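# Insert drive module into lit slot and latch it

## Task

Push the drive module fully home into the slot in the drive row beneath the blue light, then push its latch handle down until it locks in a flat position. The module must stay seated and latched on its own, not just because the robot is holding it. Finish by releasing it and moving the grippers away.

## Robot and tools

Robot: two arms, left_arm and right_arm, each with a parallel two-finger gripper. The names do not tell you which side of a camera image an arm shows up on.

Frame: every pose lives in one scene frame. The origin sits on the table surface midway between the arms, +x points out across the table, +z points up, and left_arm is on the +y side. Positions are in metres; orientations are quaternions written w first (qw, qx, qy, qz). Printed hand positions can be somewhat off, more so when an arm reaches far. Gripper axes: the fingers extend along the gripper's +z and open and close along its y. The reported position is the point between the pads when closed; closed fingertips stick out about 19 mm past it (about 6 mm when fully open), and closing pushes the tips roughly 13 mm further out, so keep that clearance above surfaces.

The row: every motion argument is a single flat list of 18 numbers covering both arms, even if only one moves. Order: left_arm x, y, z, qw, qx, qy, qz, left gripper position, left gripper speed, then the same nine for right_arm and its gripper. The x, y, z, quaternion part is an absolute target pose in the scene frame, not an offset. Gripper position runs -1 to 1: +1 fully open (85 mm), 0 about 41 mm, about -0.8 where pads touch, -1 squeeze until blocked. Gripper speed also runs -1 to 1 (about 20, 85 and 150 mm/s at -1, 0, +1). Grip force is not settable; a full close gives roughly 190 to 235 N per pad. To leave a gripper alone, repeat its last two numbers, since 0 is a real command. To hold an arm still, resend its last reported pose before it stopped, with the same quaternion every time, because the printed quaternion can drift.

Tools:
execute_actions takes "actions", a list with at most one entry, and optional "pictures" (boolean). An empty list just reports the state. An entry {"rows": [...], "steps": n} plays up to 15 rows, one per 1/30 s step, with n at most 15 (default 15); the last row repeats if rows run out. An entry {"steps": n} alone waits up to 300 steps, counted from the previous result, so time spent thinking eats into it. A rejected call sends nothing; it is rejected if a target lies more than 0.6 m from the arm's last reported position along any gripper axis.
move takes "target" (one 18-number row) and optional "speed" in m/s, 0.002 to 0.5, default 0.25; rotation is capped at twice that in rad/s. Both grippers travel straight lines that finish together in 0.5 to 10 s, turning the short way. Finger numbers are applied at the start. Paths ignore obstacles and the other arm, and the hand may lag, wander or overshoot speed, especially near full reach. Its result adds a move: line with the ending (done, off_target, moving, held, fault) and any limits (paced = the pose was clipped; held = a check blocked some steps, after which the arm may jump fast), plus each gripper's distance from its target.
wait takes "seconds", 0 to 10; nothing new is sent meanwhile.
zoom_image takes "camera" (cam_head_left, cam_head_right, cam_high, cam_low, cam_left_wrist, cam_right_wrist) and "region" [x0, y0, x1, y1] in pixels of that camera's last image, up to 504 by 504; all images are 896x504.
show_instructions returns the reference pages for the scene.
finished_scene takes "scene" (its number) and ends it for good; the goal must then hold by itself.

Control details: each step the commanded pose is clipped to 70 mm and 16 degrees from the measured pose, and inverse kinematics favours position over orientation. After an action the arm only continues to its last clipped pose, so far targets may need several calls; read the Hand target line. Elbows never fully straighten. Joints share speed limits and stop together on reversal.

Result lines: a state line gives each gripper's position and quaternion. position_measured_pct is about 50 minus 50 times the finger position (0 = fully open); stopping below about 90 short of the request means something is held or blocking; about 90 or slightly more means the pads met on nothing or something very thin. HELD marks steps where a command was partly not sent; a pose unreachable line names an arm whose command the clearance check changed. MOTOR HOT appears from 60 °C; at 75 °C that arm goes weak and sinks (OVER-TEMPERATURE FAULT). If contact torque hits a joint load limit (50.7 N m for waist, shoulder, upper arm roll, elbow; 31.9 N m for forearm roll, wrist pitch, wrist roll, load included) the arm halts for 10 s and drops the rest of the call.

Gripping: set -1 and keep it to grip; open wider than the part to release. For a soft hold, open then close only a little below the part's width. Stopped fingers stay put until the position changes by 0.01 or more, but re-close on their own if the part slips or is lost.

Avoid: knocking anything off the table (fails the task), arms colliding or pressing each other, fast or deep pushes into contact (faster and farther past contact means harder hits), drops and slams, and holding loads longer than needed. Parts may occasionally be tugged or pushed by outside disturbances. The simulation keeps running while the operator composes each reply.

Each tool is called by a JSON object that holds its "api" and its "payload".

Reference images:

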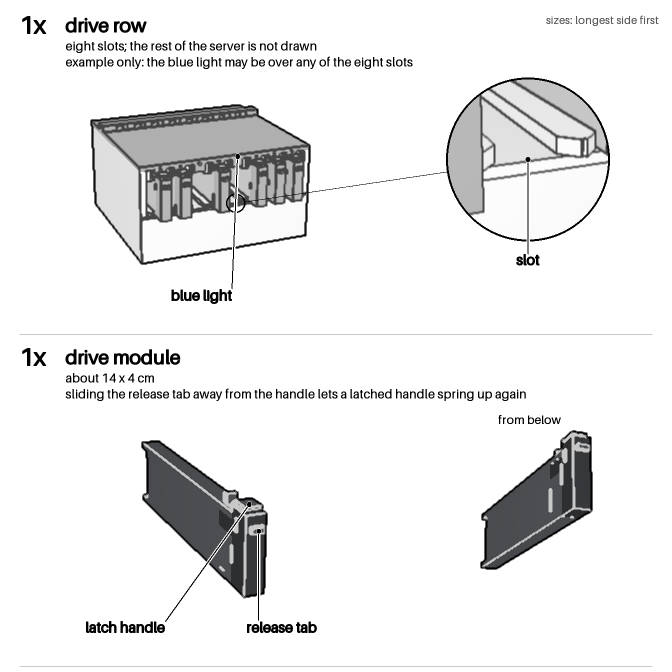

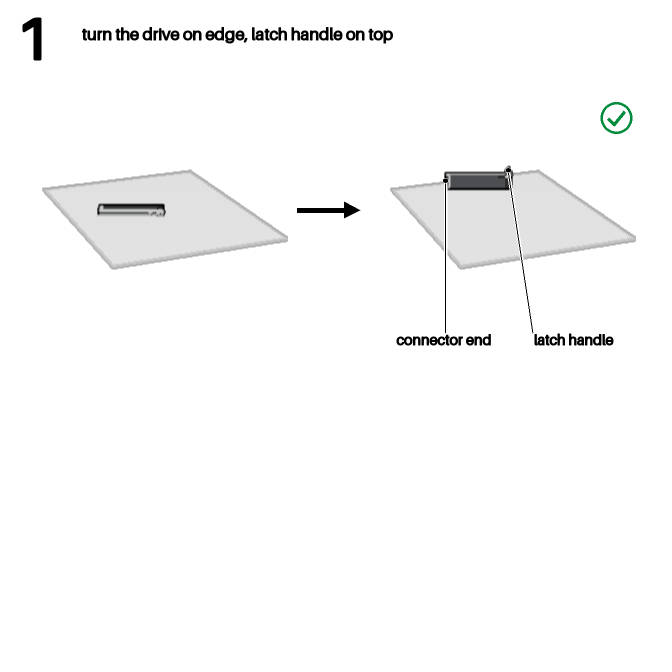

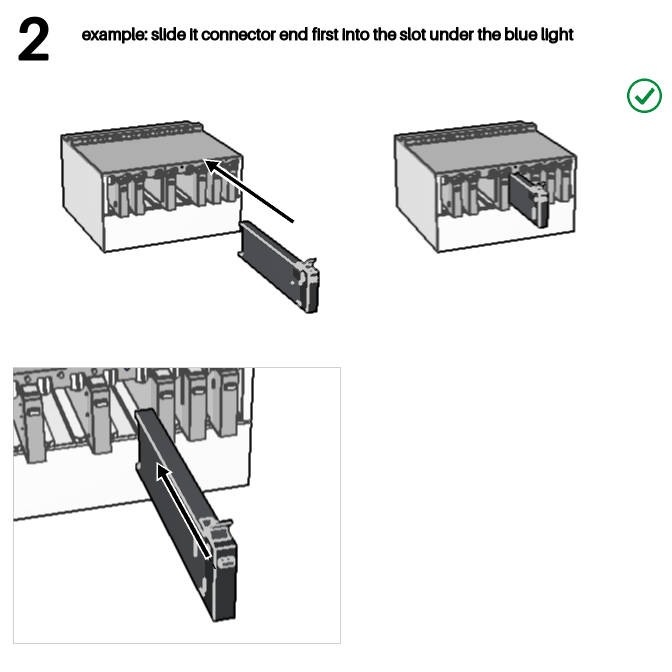

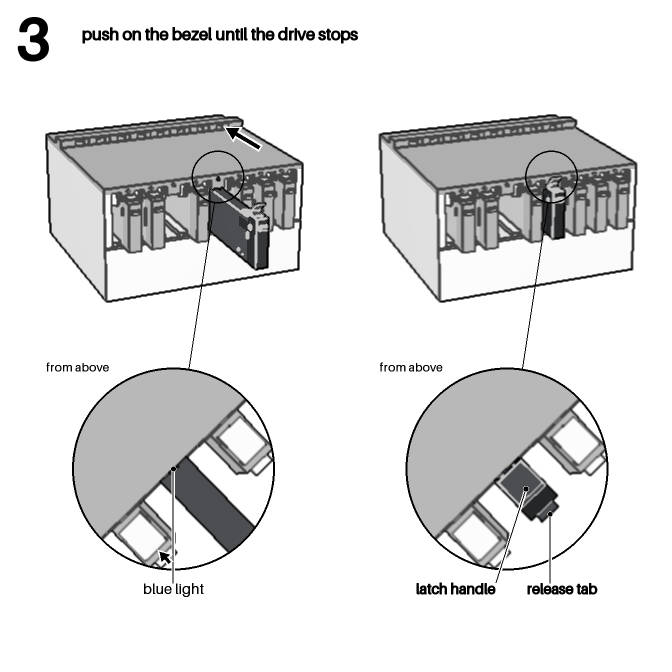

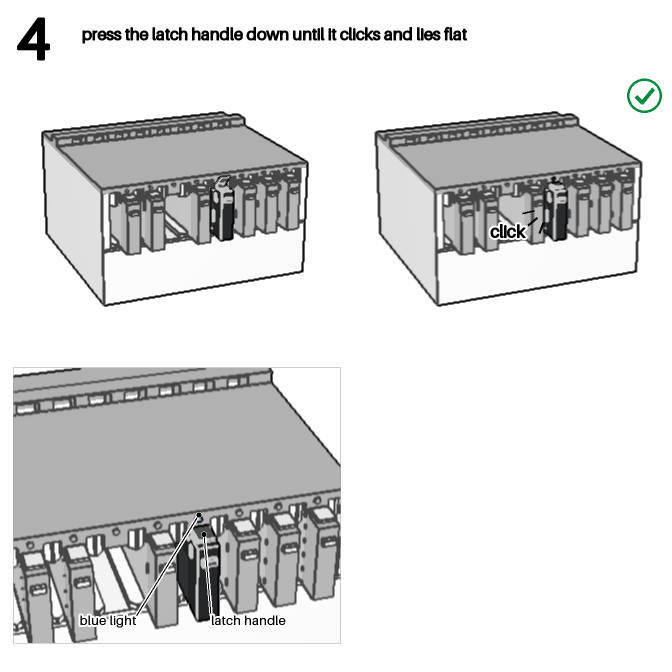

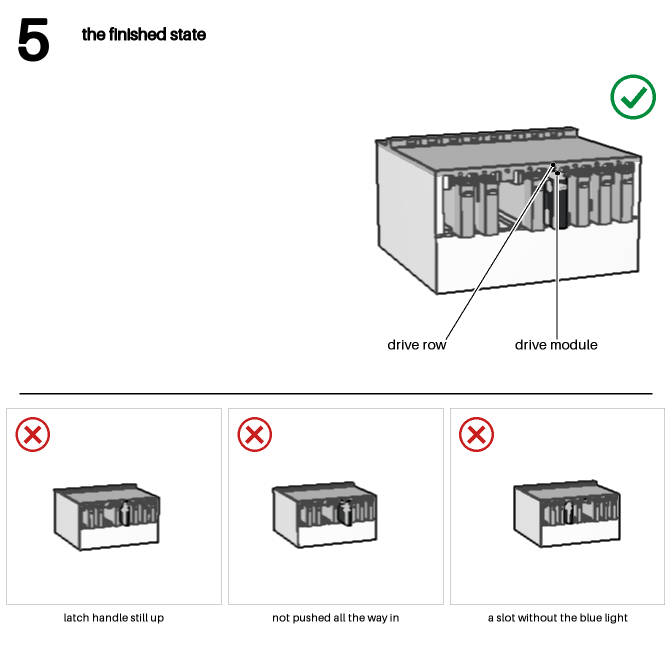

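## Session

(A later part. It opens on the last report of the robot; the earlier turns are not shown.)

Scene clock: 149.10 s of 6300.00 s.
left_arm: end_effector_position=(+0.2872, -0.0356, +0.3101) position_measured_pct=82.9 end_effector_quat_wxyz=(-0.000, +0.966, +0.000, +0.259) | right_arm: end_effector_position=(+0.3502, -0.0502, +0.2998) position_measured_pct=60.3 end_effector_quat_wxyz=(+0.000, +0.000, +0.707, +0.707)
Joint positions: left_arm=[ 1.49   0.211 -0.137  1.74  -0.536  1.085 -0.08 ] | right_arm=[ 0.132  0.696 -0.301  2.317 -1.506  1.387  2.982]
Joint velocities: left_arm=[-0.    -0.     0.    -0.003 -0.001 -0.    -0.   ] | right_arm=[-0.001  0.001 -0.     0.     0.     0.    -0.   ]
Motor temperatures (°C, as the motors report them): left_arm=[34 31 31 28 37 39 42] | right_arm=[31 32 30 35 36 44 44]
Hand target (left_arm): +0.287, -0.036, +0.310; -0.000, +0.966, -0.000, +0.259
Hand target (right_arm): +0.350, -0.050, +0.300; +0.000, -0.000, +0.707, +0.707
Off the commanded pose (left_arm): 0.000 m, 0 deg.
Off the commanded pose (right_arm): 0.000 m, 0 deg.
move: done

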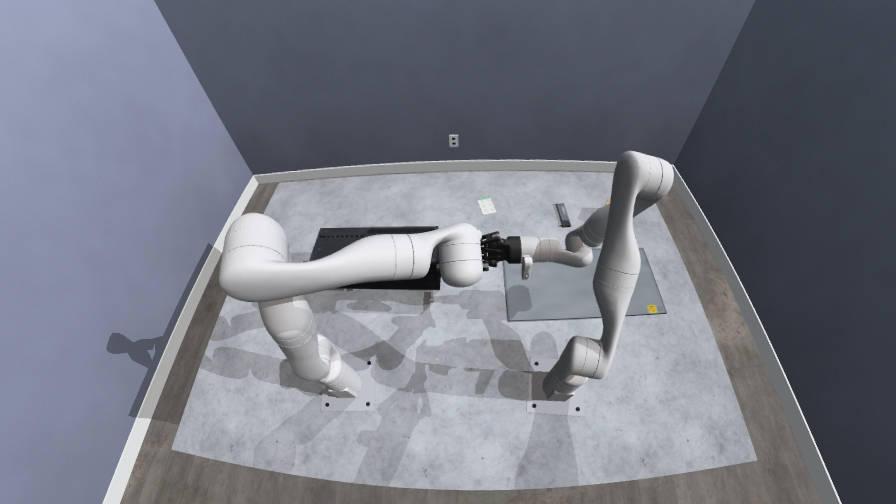

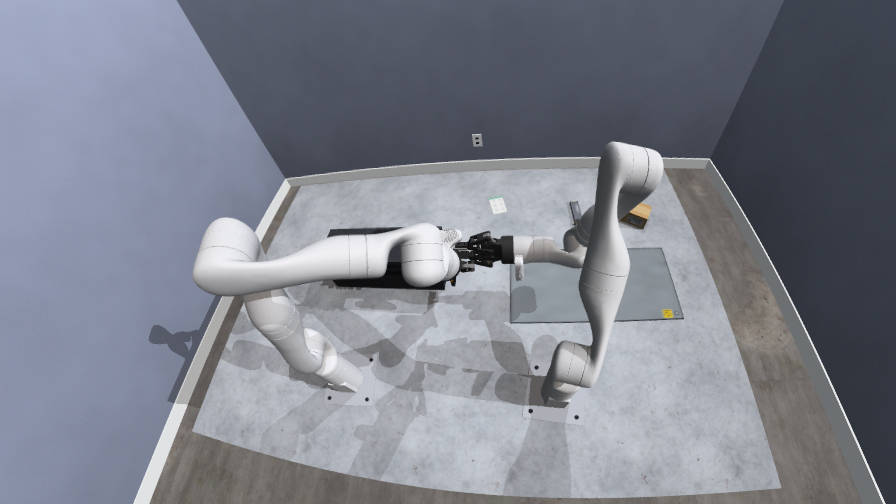

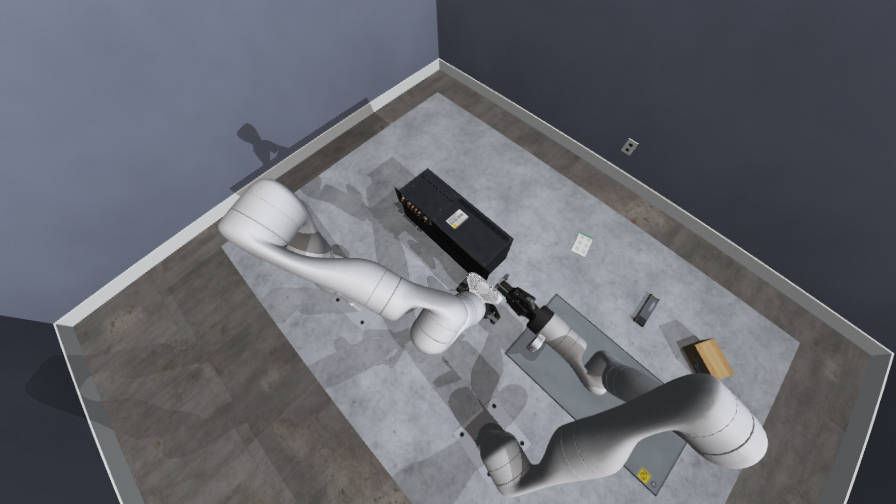

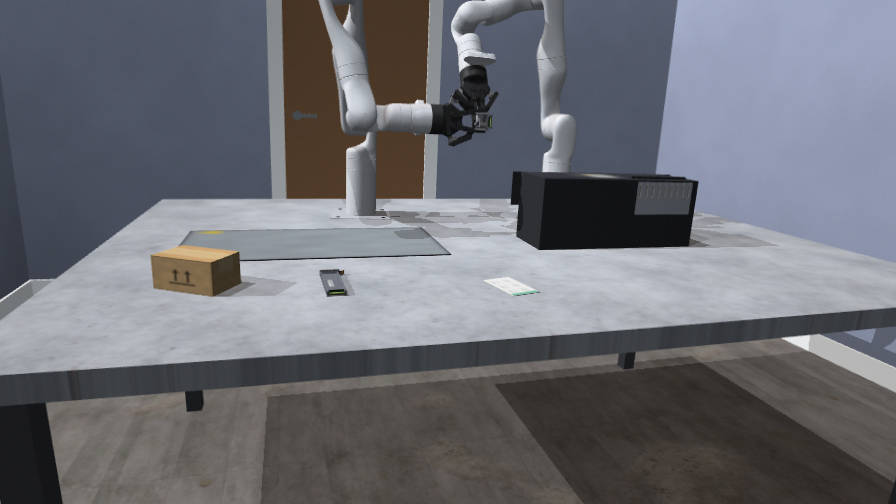

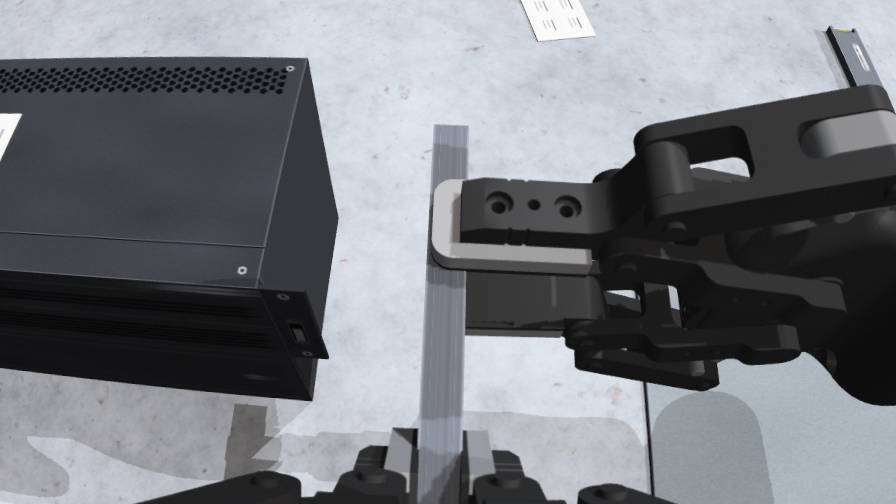

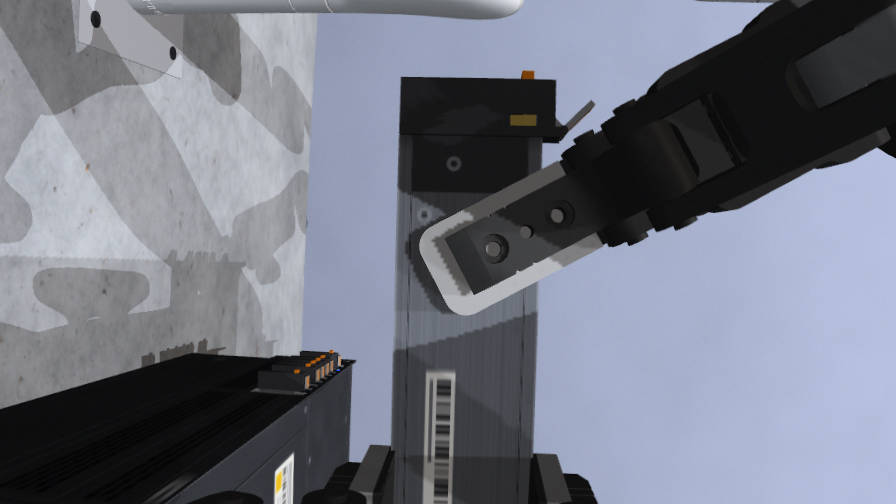

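Regrip at 15° tilt.

{"api": "execute_actions", "payload": {"actions": [{"rows":[[0.287,-0.036,0.31,0,0.966,0,0.259,-0.4,0,0.35,-0.05,0.3,0,0,0.7071,0.7071,-1,-0.5]]}], "pictures": false}}

{"api": "move", "payload": {"target": [0.287,-0.036,0.31,0,0.9914,0,0.1305,-0.4,0,0.35,-0.05,0.3,0,0,0.7071,0.7071,-1,-0.5], "speed": 0.1}}

{"api": "move", "payload": {"target": [0.287,-0.036,0.31,0,0.9914,0,0.1305,-1,-1,0.35,-0.05,0.3,0,0,0.7071,0.7071,-1,-0.5]}}

{"api": "execute_actions", "payload": {"actions": [{"rows":[[0.287,-0.036,0.31,0,0.9914,0,0.1305,-1,-1,0.35,-0.05,0.3,0,0,0.7071,0.7071,1,0]]}], "pictures": false}}

{"api": "move", "payload": {"target": [0.27,0.437,0.22,0,0.9914,0,0.1305,-1,-1,0.35,-0.05,0.3,0,0,0.7071,0.7071,1,0]}}

{"api": "move", "payload": {"target": [0.285,0.437,0.157,0,0.9914,0,0.1305,-1,-1,0.33,0.12,0.15,0,0,0.7071,0.7071,1,0], "speed": 0.15}}

Scene clock: 170.23 s of 6300.00 s.
left_arm: end_effector_position=(+0.2870, -0.0360, +0.3100) position_measured_pct=69.8 end_effector_quat_wxyz=(+0.000, +0.966, +0.000, +0.259) | right_arm: end_effector_position=(+0.3500, -0.0500, +0.3000) position_measured_pct=60.3 end_effector_quat_wxyz=(+0.000, +0.000, +0.707, +0.707)
Joint positions: left_arm=[ 1.49   0.212 -0.136  1.739 -0.536  1.085 -0.08 ] | right_arm=[ 0.132  0.696 -0.301  2.317 -1.506  1.387  2.982]
Joint velocities: left_arm=[-0.001 -0.    -0.001 -0.001 -0.001  0.001 -0.   ] | right_arm=[ 0.001 -0.    -0.001 -0.    -0.001 -0.001  0.   ]
Motor temperatures (°C, as the motors report them): left_arm=[34 32 31 28 37 39 42] | right_arm=[31 32 30 35 36 44 44]
Hand target (left_arm): +0.287, -0.036, +0.310; +0.000, +0.966, +0.000, +0.259
Hand target (right_arm): +0.350, -0.050, +0.300; -0.000, +0.000, +0.707, +0.707
Off the commanded pose (left_arm): 0.000 m, 0 deg.
Off the commanded pose (right_arm): 0.000 m, 0 deg.
Steps of this call (steps 1 to 90: nothing new was sent; then 17.63 s passed at rest; steps 91 to 105: all 15 steps of this action). Readings (end_effector_position | what the end effector reports):
91: left_arm (+0.2872, -0.0356, +0.3101) | right_arm (+0.3502, -0.0502, +0.2998) | left_arm position_measured_pct=82.9 | right_arm position_measured_pct=60.3
92: left_arm (+0.2872, -0.0355, +0.3100) | right_arm (+0.3501, -0.0502, +0.2999) | left_arm position_measured_pct=82.9 | right_arm position_measured_pct=60.3
94: left_arm (+0.2871, -0.0358, +0.3100) | right_arm (+0.3501, -0.0501, +0.3000) | left_arm position_measured_pct=78.2 | right_arm position_measured_pct=60.3
98: left_arm (+0.2870, -0.0360, +0.3100) | right_arm (+0.3500, -0.0500, +0.3000) | left_arm position_measured_pct=70.6 | right_arm position_measured_pct=60.3
105: the state above

Scene clock: 172.07 s of 6300.00 s.
left_arm: end_effector_position=(+0.2865, -0.0360, +0.3099) position_measured_pct=69.8 end_effector_quat_wxyz=(-0.000, +0.991, -0.001, +0.131) | right_arm: end_effector_position=(+0.3500, -0.0500, +0.3000) position_measured_pct=60.3 end_effector_quat_wxyz=(+0.000, +0.000, +0.707, +0.707)
Joint positions: left_arm=[ 1.297  0.24  -0.124  1.598 -0.217  1.189 -0.421] | right_arm=[ 0.132  0.696 -0.301  2.317 -1.506  1.387  2.982]
Joint velocities: left_arm=[-0.007  0.004 -0.004 -0.004  0.005  0.003 -0.006] | right_arm=[-0.001 -0.002  0.    -0.    -0.    -0.    -0.   ]
Motor temperatures (°C, as the motors report them): left_arm=[34 32 31 28 37 39 42] | right_arm=[31 32 30 35 36 44 44]
Hand target (left_arm): +0.287, -0.036, +0.310; -0.000, +0.991, -0.000, +0.131
Hand target (right_arm): +0.350, -0.050, +0.300; -0.000, +0.000, +0.707, +0.707
Off the commanded pose (left_arm): 0.000 m, 0 deg.
Off the commanded pose (right_arm): 0.000 m, 0 deg.
move: done

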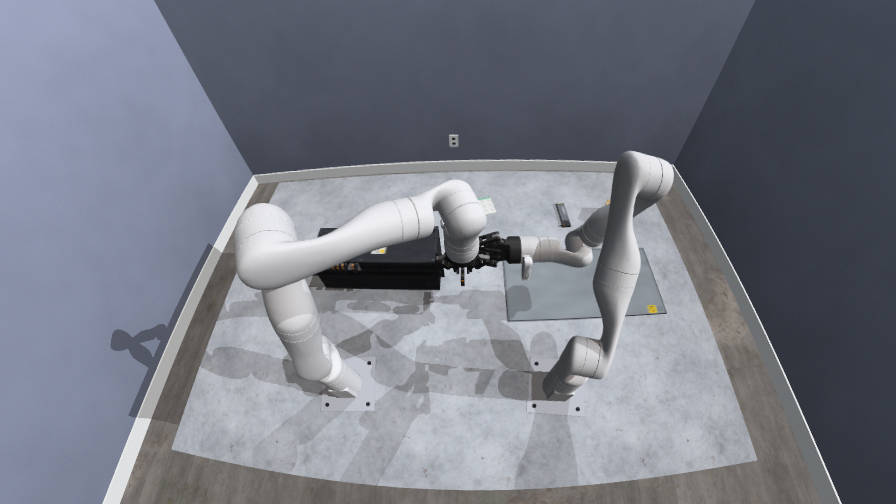

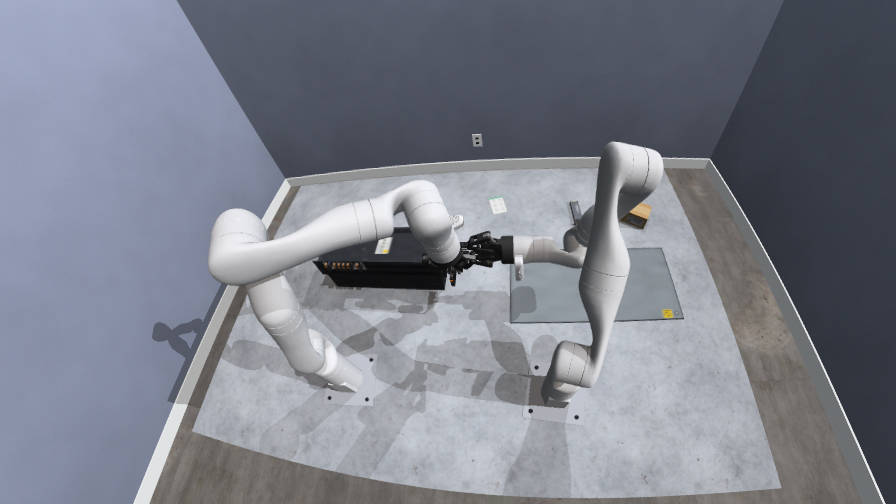

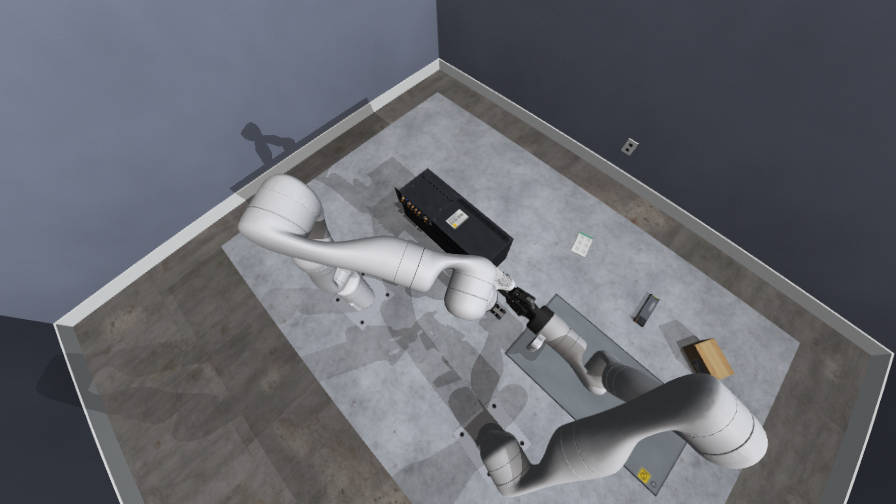

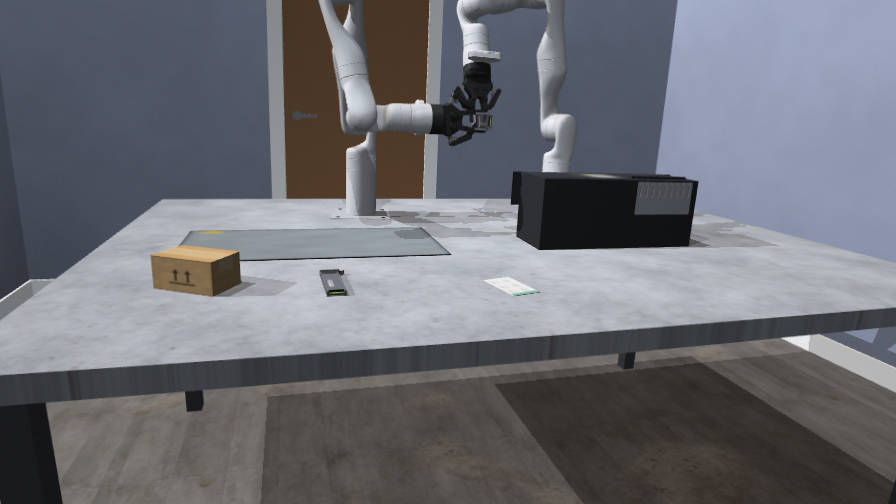

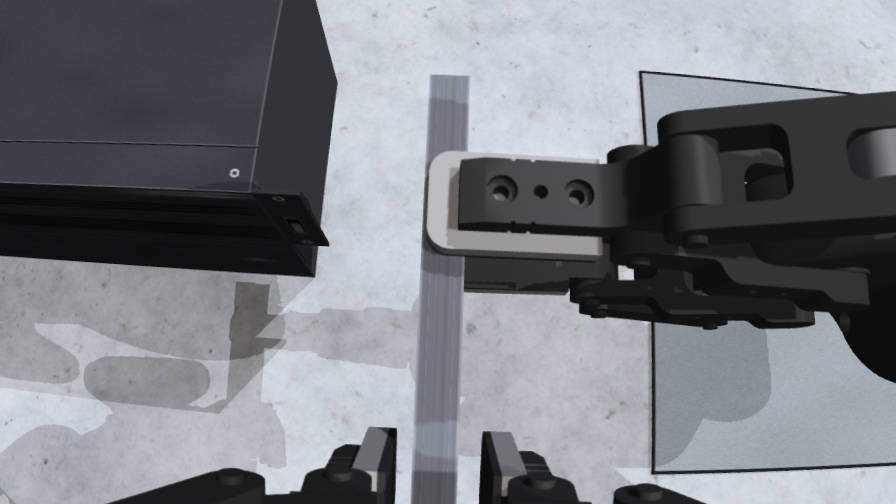

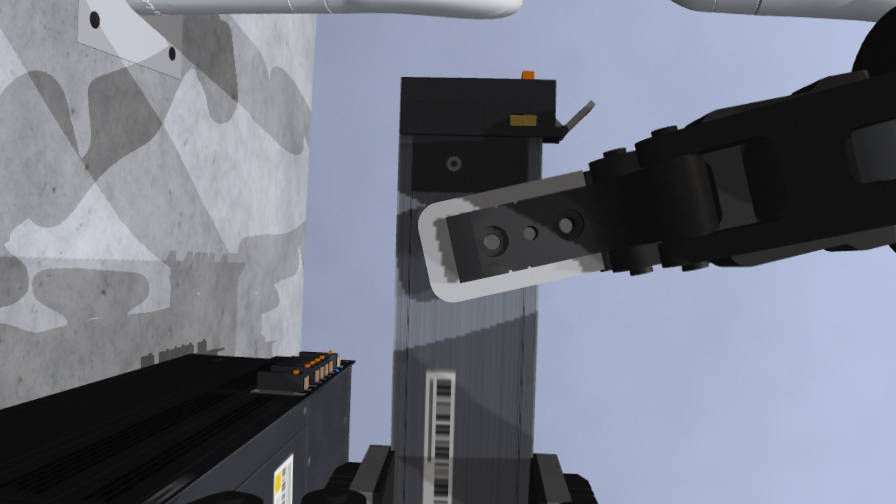

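Scene clock: 173.23 s of 6300.00 s.
left_arm: end_effector_position=(+0.2872, -0.0355, +0.3101) position_measured_pct=82.9 end_effector_quat_wxyz=(-0.000, +0.991, +0.000, +0.130) | right_arm: end_effector_position=(+0.3503, -0.0502, +0.2998) position_measured_pct=60.3 end_effector_quat_wxyz=(+0.000, +0.000, +0.707, +0.707)
Joint positions: left_arm=[ 1.296  0.24  -0.125  1.597 -0.217  1.19  -0.421] | right_arm=[ 0.132  0.696 -0.301  2.317 -1.506  1.387  2.982]
Joint velocities: left_arm=[-0.001  0.    -0.     0.001 -0.002  0.    -0.   ] | right_arm=[-0.001  0.003  0.     0.001 -0.    -0.001  0.   ]
Motor temperatures (°C, as the motors report them): left_arm=[34 32 31 28 37 39 42] | right_arm=[31 32 30 35 36 44 44]
Hand target (left_arm): +0.287, -0.036, +0.310; -0.000, +0.991, +0.000, +0.131
Hand target (right_arm): +0.350, -0.050, +0.300; -0.000, -0.000, +0.707, +0.707
Off the commanded pose (left_arm): 0.001 m, 0 deg.
Off the commanded pose (right_arm): 0.000 m, 0 deg.
move: done

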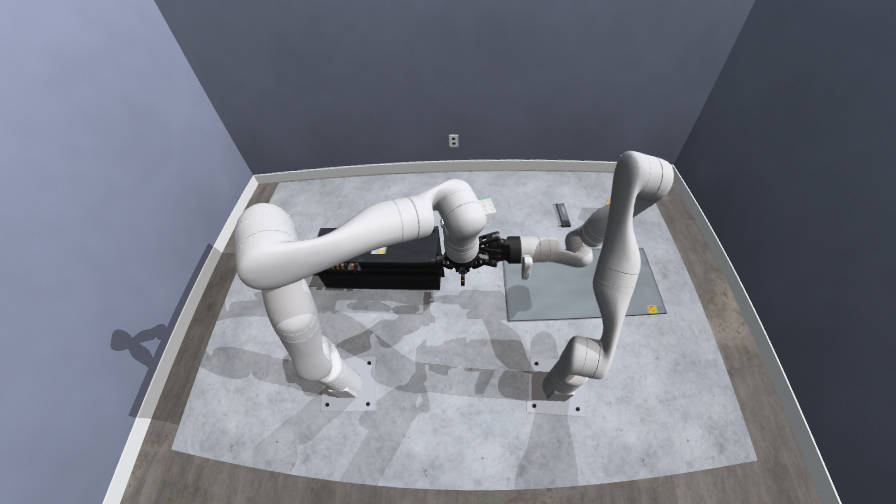

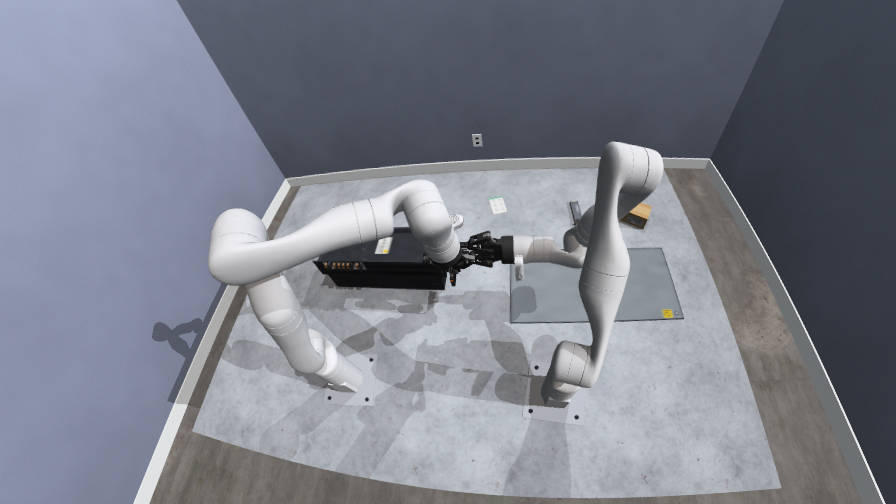

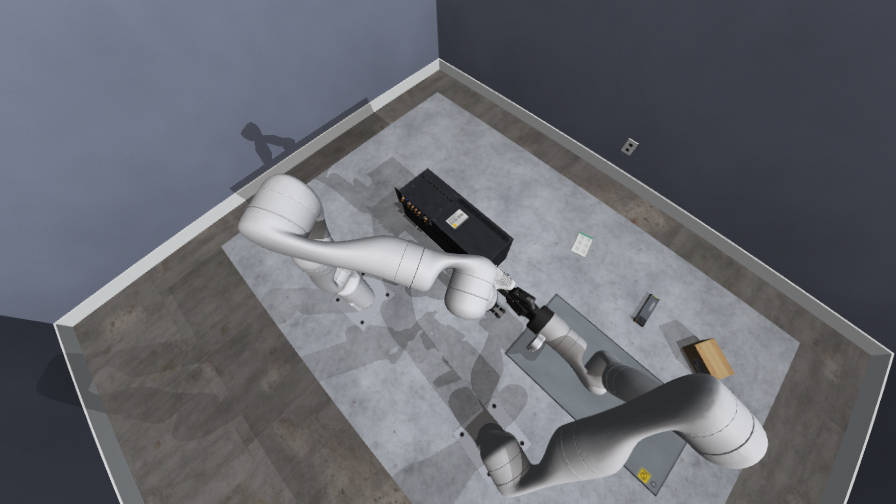

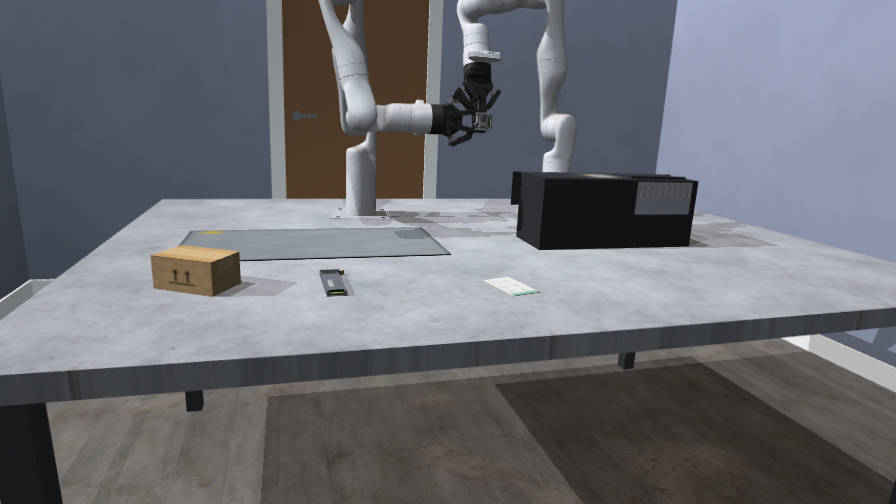

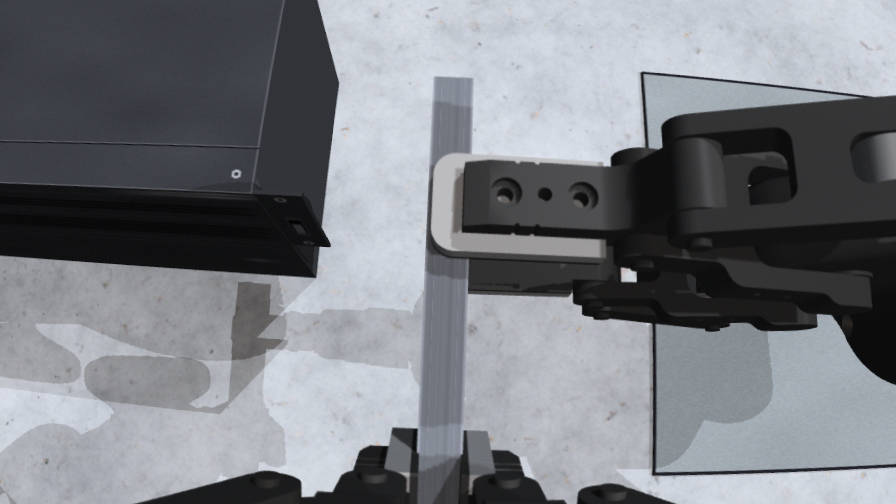

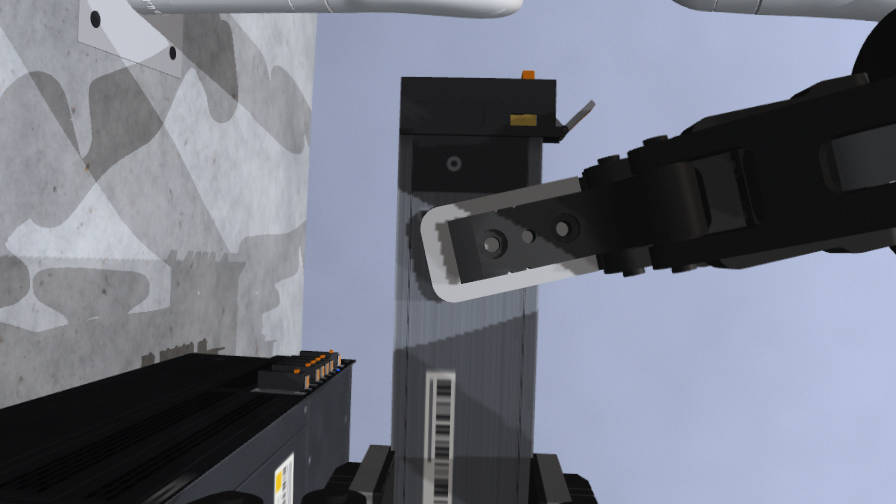

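Scene clock: 173.73 s of 6300.00 s.
left_arm: end_effector_position=(+0.2870, -0.0360, +0.3100) position_measured_pct=82.9 end_effector_quat_wxyz=(-0.000, +0.991, -0.000, +0.131) | right_arm: end_effector_position=(+0.3500, -0.0500, +0.3000) position_measured_pct=23.4 end_effector_quat_wxyz=(+0.000, +0.000, +0.707, +0.707)
Joint positions: left_arm=[ 1.297  0.241 -0.124  1.597 -0.217  1.189 -0.421] | right_arm=[ 0.131  0.696 -0.301  2.317 -1.506  1.387  2.982]
Joint velocities: left_arm=[ 0.002 -0.     0.001  0.002  0.001 -0.     0.   ] | right_arm=[ 0.     0.001 -0.     0.     0.     0.    -0.001]
Motor temperatures (°C, as the motors report them): left_arm=[34 32 31 28 37 39 42] | right_arm=[31 32 30 35 36 44 44]
Hand target (left_arm): +0.287, -0.036, +0.310; +0.000, +0.991, -0.000, +0.131
Hand target (right_arm): +0.350, -0.050, +0.300; -0.000, +0.000, +0.707, +0.707
Off the commanded pose (left_arm): 0.000 m, 0 deg.
Off the commanded pose (right_arm): 0.000 m, 0 deg.
Steps of this call (steps 1 to 15: all 15 steps of this action). Readings (end_effector_position | what the end effector reports):
1: left_arm (+0.2872, -0.0355, +0.3101) | right_arm (+0.3503, -0.0502, +0.2998) | left_arm position_measured_pct=82.9 | right_arm position_measured_pct=60.3
2: left_arm (+0.2871, -0.0357, +0.3101) | right_arm (+0.3502, -0.0502, +0.2998) | left_arm position_measured_pct=82.9 | right_arm position_measured_pct=60.3
4: left_arm (+0.2870, -0.0360, +0.3101) | right_arm (+0.3501, -0.0501, +0.3000) | left_arm position_measured_pct=82.9 | right_arm position_measured_pct=55.6
8: left_arm (+0.2870, -0.0360, +0.3099) | right_arm (+0.3500, -0.0500, +0.3001) | left_arm position_measured_pct=82.9 | right_arm position_measured_pct=44.4
15: the state above

Scene clock: 176.77 s of 6300.00 s.
left_arm: end_effector_position=(+0.2697, +0.4369, +0.2184) position_measured_pct=82.9 end_effector_quat_wxyz=(-0.000, +0.992, +0.000, +0.129) | right_arm: end_effector_position=(+0.3500, -0.0500, +0.3000) position_measured_pct=0.0 end_effector_quat_wxyz=(+0.000, -0.000, +0.707, +0.707)
Joint positions: left_arm=[ 1.009 -0.523 -1.05   2.349 -0.554  0.87  -1.384] | right_arm=[ 0.131  0.696 -0.301  2.317 -1.506  1.387  2.982]
Joint velocities: left_arm=[ 0.008  0.    -0.003 -0.002  0.004 -0.002 -0.005] | right_arm=[-0.002 -0.001  0.    -0.     0.    -0.001 -0.   ]
Motor temperatures (°C, as the motors report them): left_arm=[34 32 31 28 37 39 42] | right_arm=[31 32 30 35 36 44 44]
Hand target (left_arm): +0.270, +0.437, +0.218; +0.000, +0.992, -0.000, +0.129
Hand target (right_arm): +0.350, -0.050, +0.300; +0.000, +0.000, +0.707, +0.707
Off the commanded pose (left_arm): 0.002 m, 0 deg.
Off the commanded pose (right_arm): 0.000 m, 0 deg.
move: done

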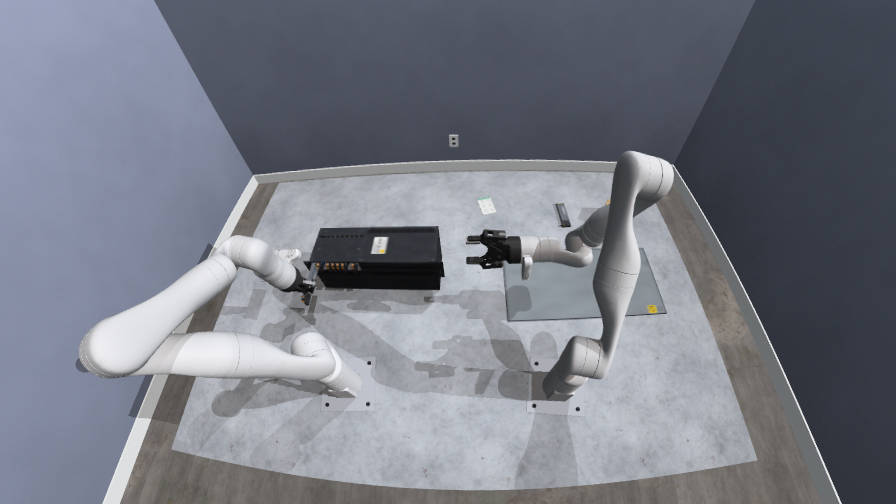

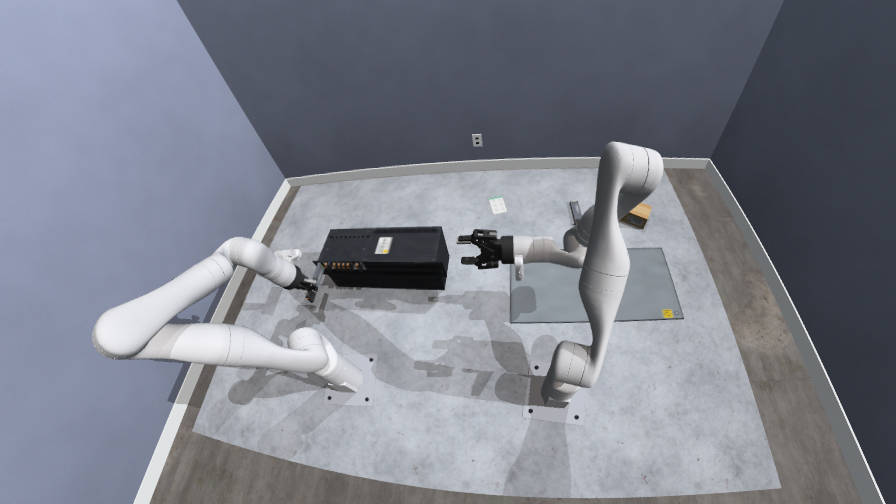

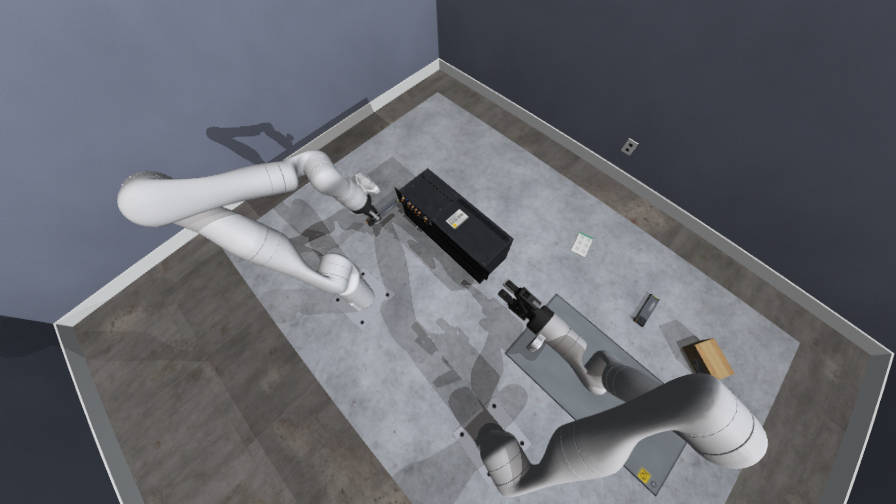

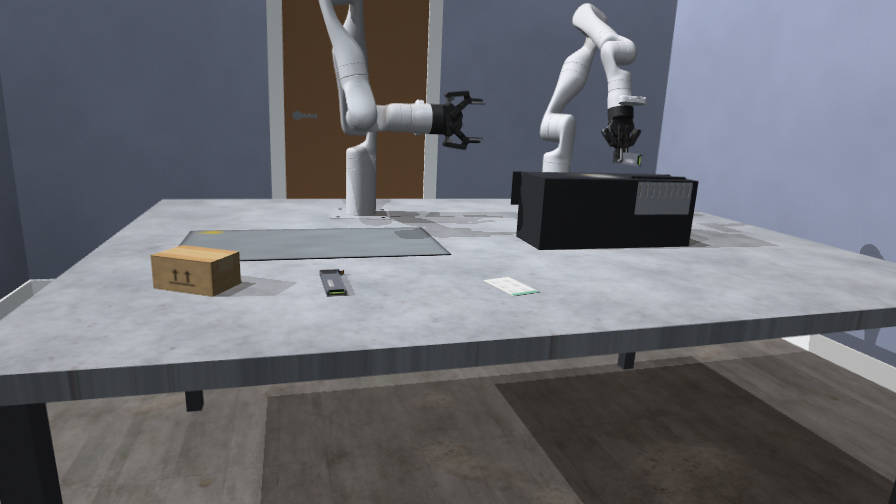

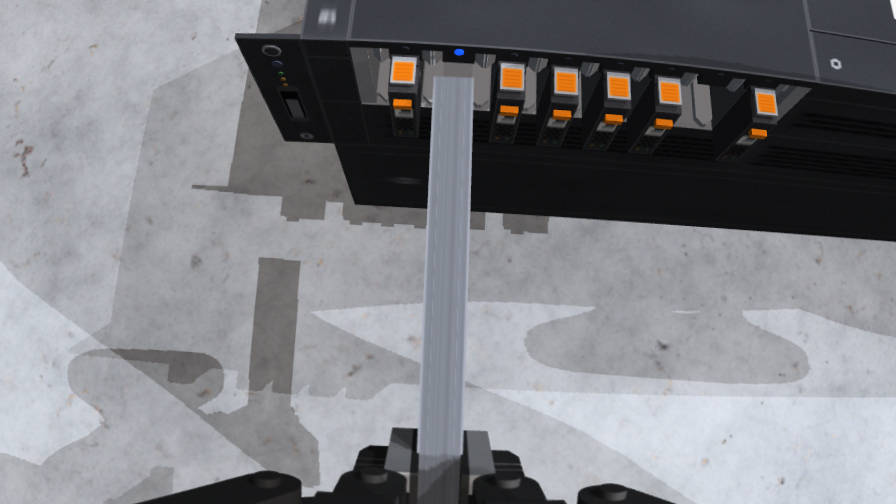

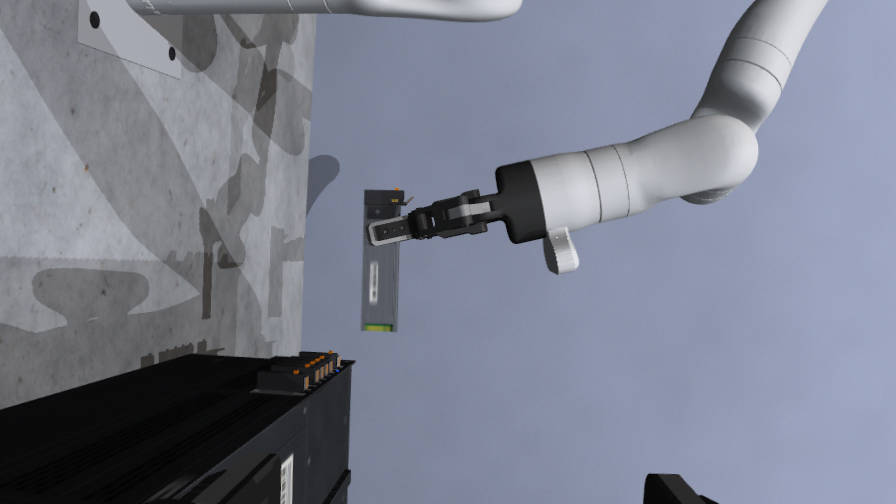

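Scene clock: 178.77 s of 6300.00 s.
left_arm: end_effector_position=(+0.2849, +0.4368, +0.1568) position_measured_pct=82.9 end_effector_quat_wxyz=(+0.000, +0.991, +0.000, +0.130) | right_arm: end_effector_position=(+0.3302, +0.1199, +0.1499) position_measured_pct=0.0 end_effector_quat_wxyz=(-0.000, +0.001, +0.708, +0.707)
Joint positions: left_arm=[ 1.313 -0.394 -1.496  2.465 -0.639  0.536 -1.366] | right_arm=[-0.3    1.202 -0.437  2.205 -2.004  1.277  3.506]
Joint velocities: left_arm=[ 0.01   0.002 -0.003  0.001  0.001 -0.002 -0.001] | right_arm=[-0.003  0.002 -0.001 -0.001 -0.001 -0.001  0.   ]
Motor temperatures (°C, as the motors report them): left_arm=[34 32 31 28 37 39 42] | right_arm=[31 32 30 35 36 44 44]
Hand target (left_arm): +0.285, +0.437, +0.157; +0.000, +0.992, -0.000, +0.130
Hand target (right_arm): +0.330, +0.120, +0.150; -0.000, +0.001, +0.708, +0.707
Off the commanded pose (left_arm): 0.000 m, 0 deg.
Off the commanded pose (right_arm): 0.000 m, 0 deg.
move: done

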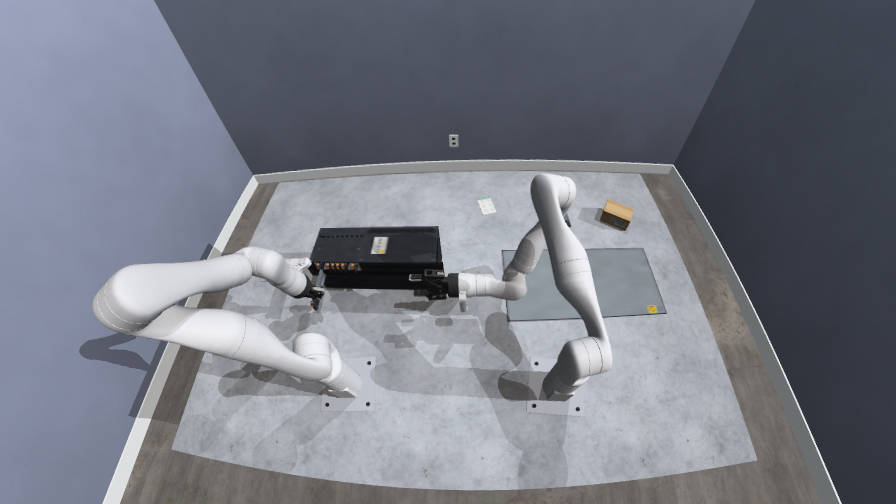

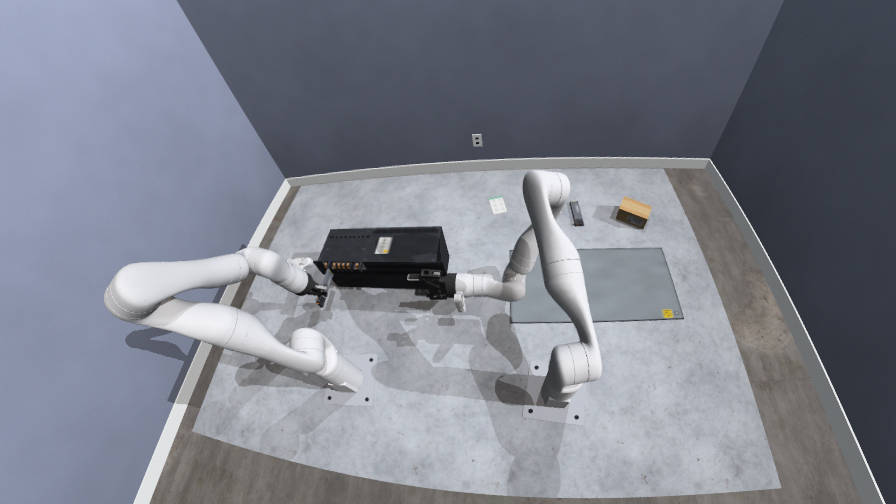

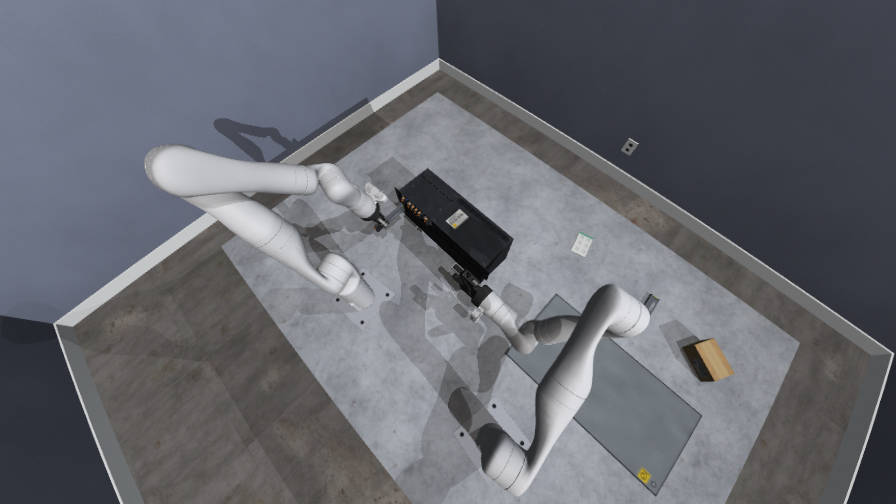

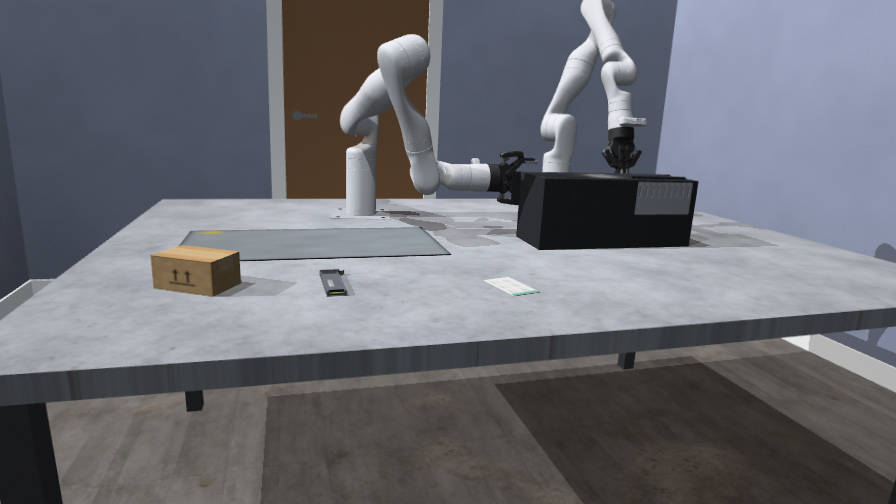

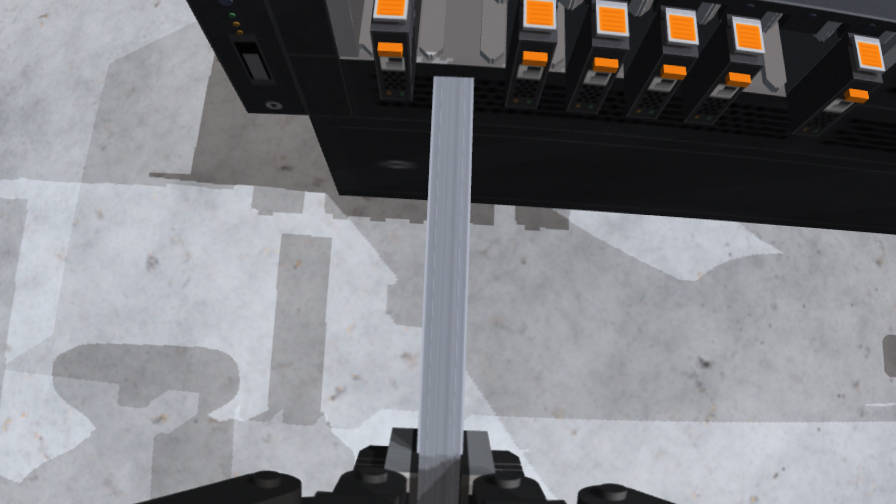

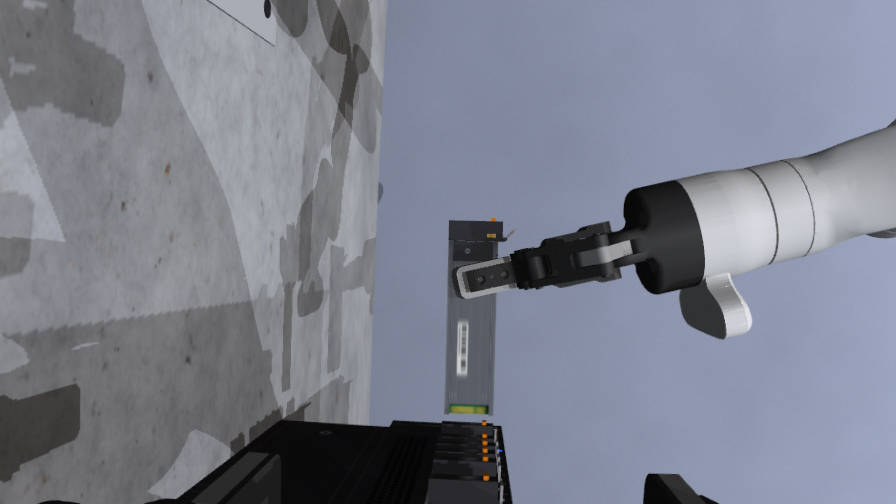

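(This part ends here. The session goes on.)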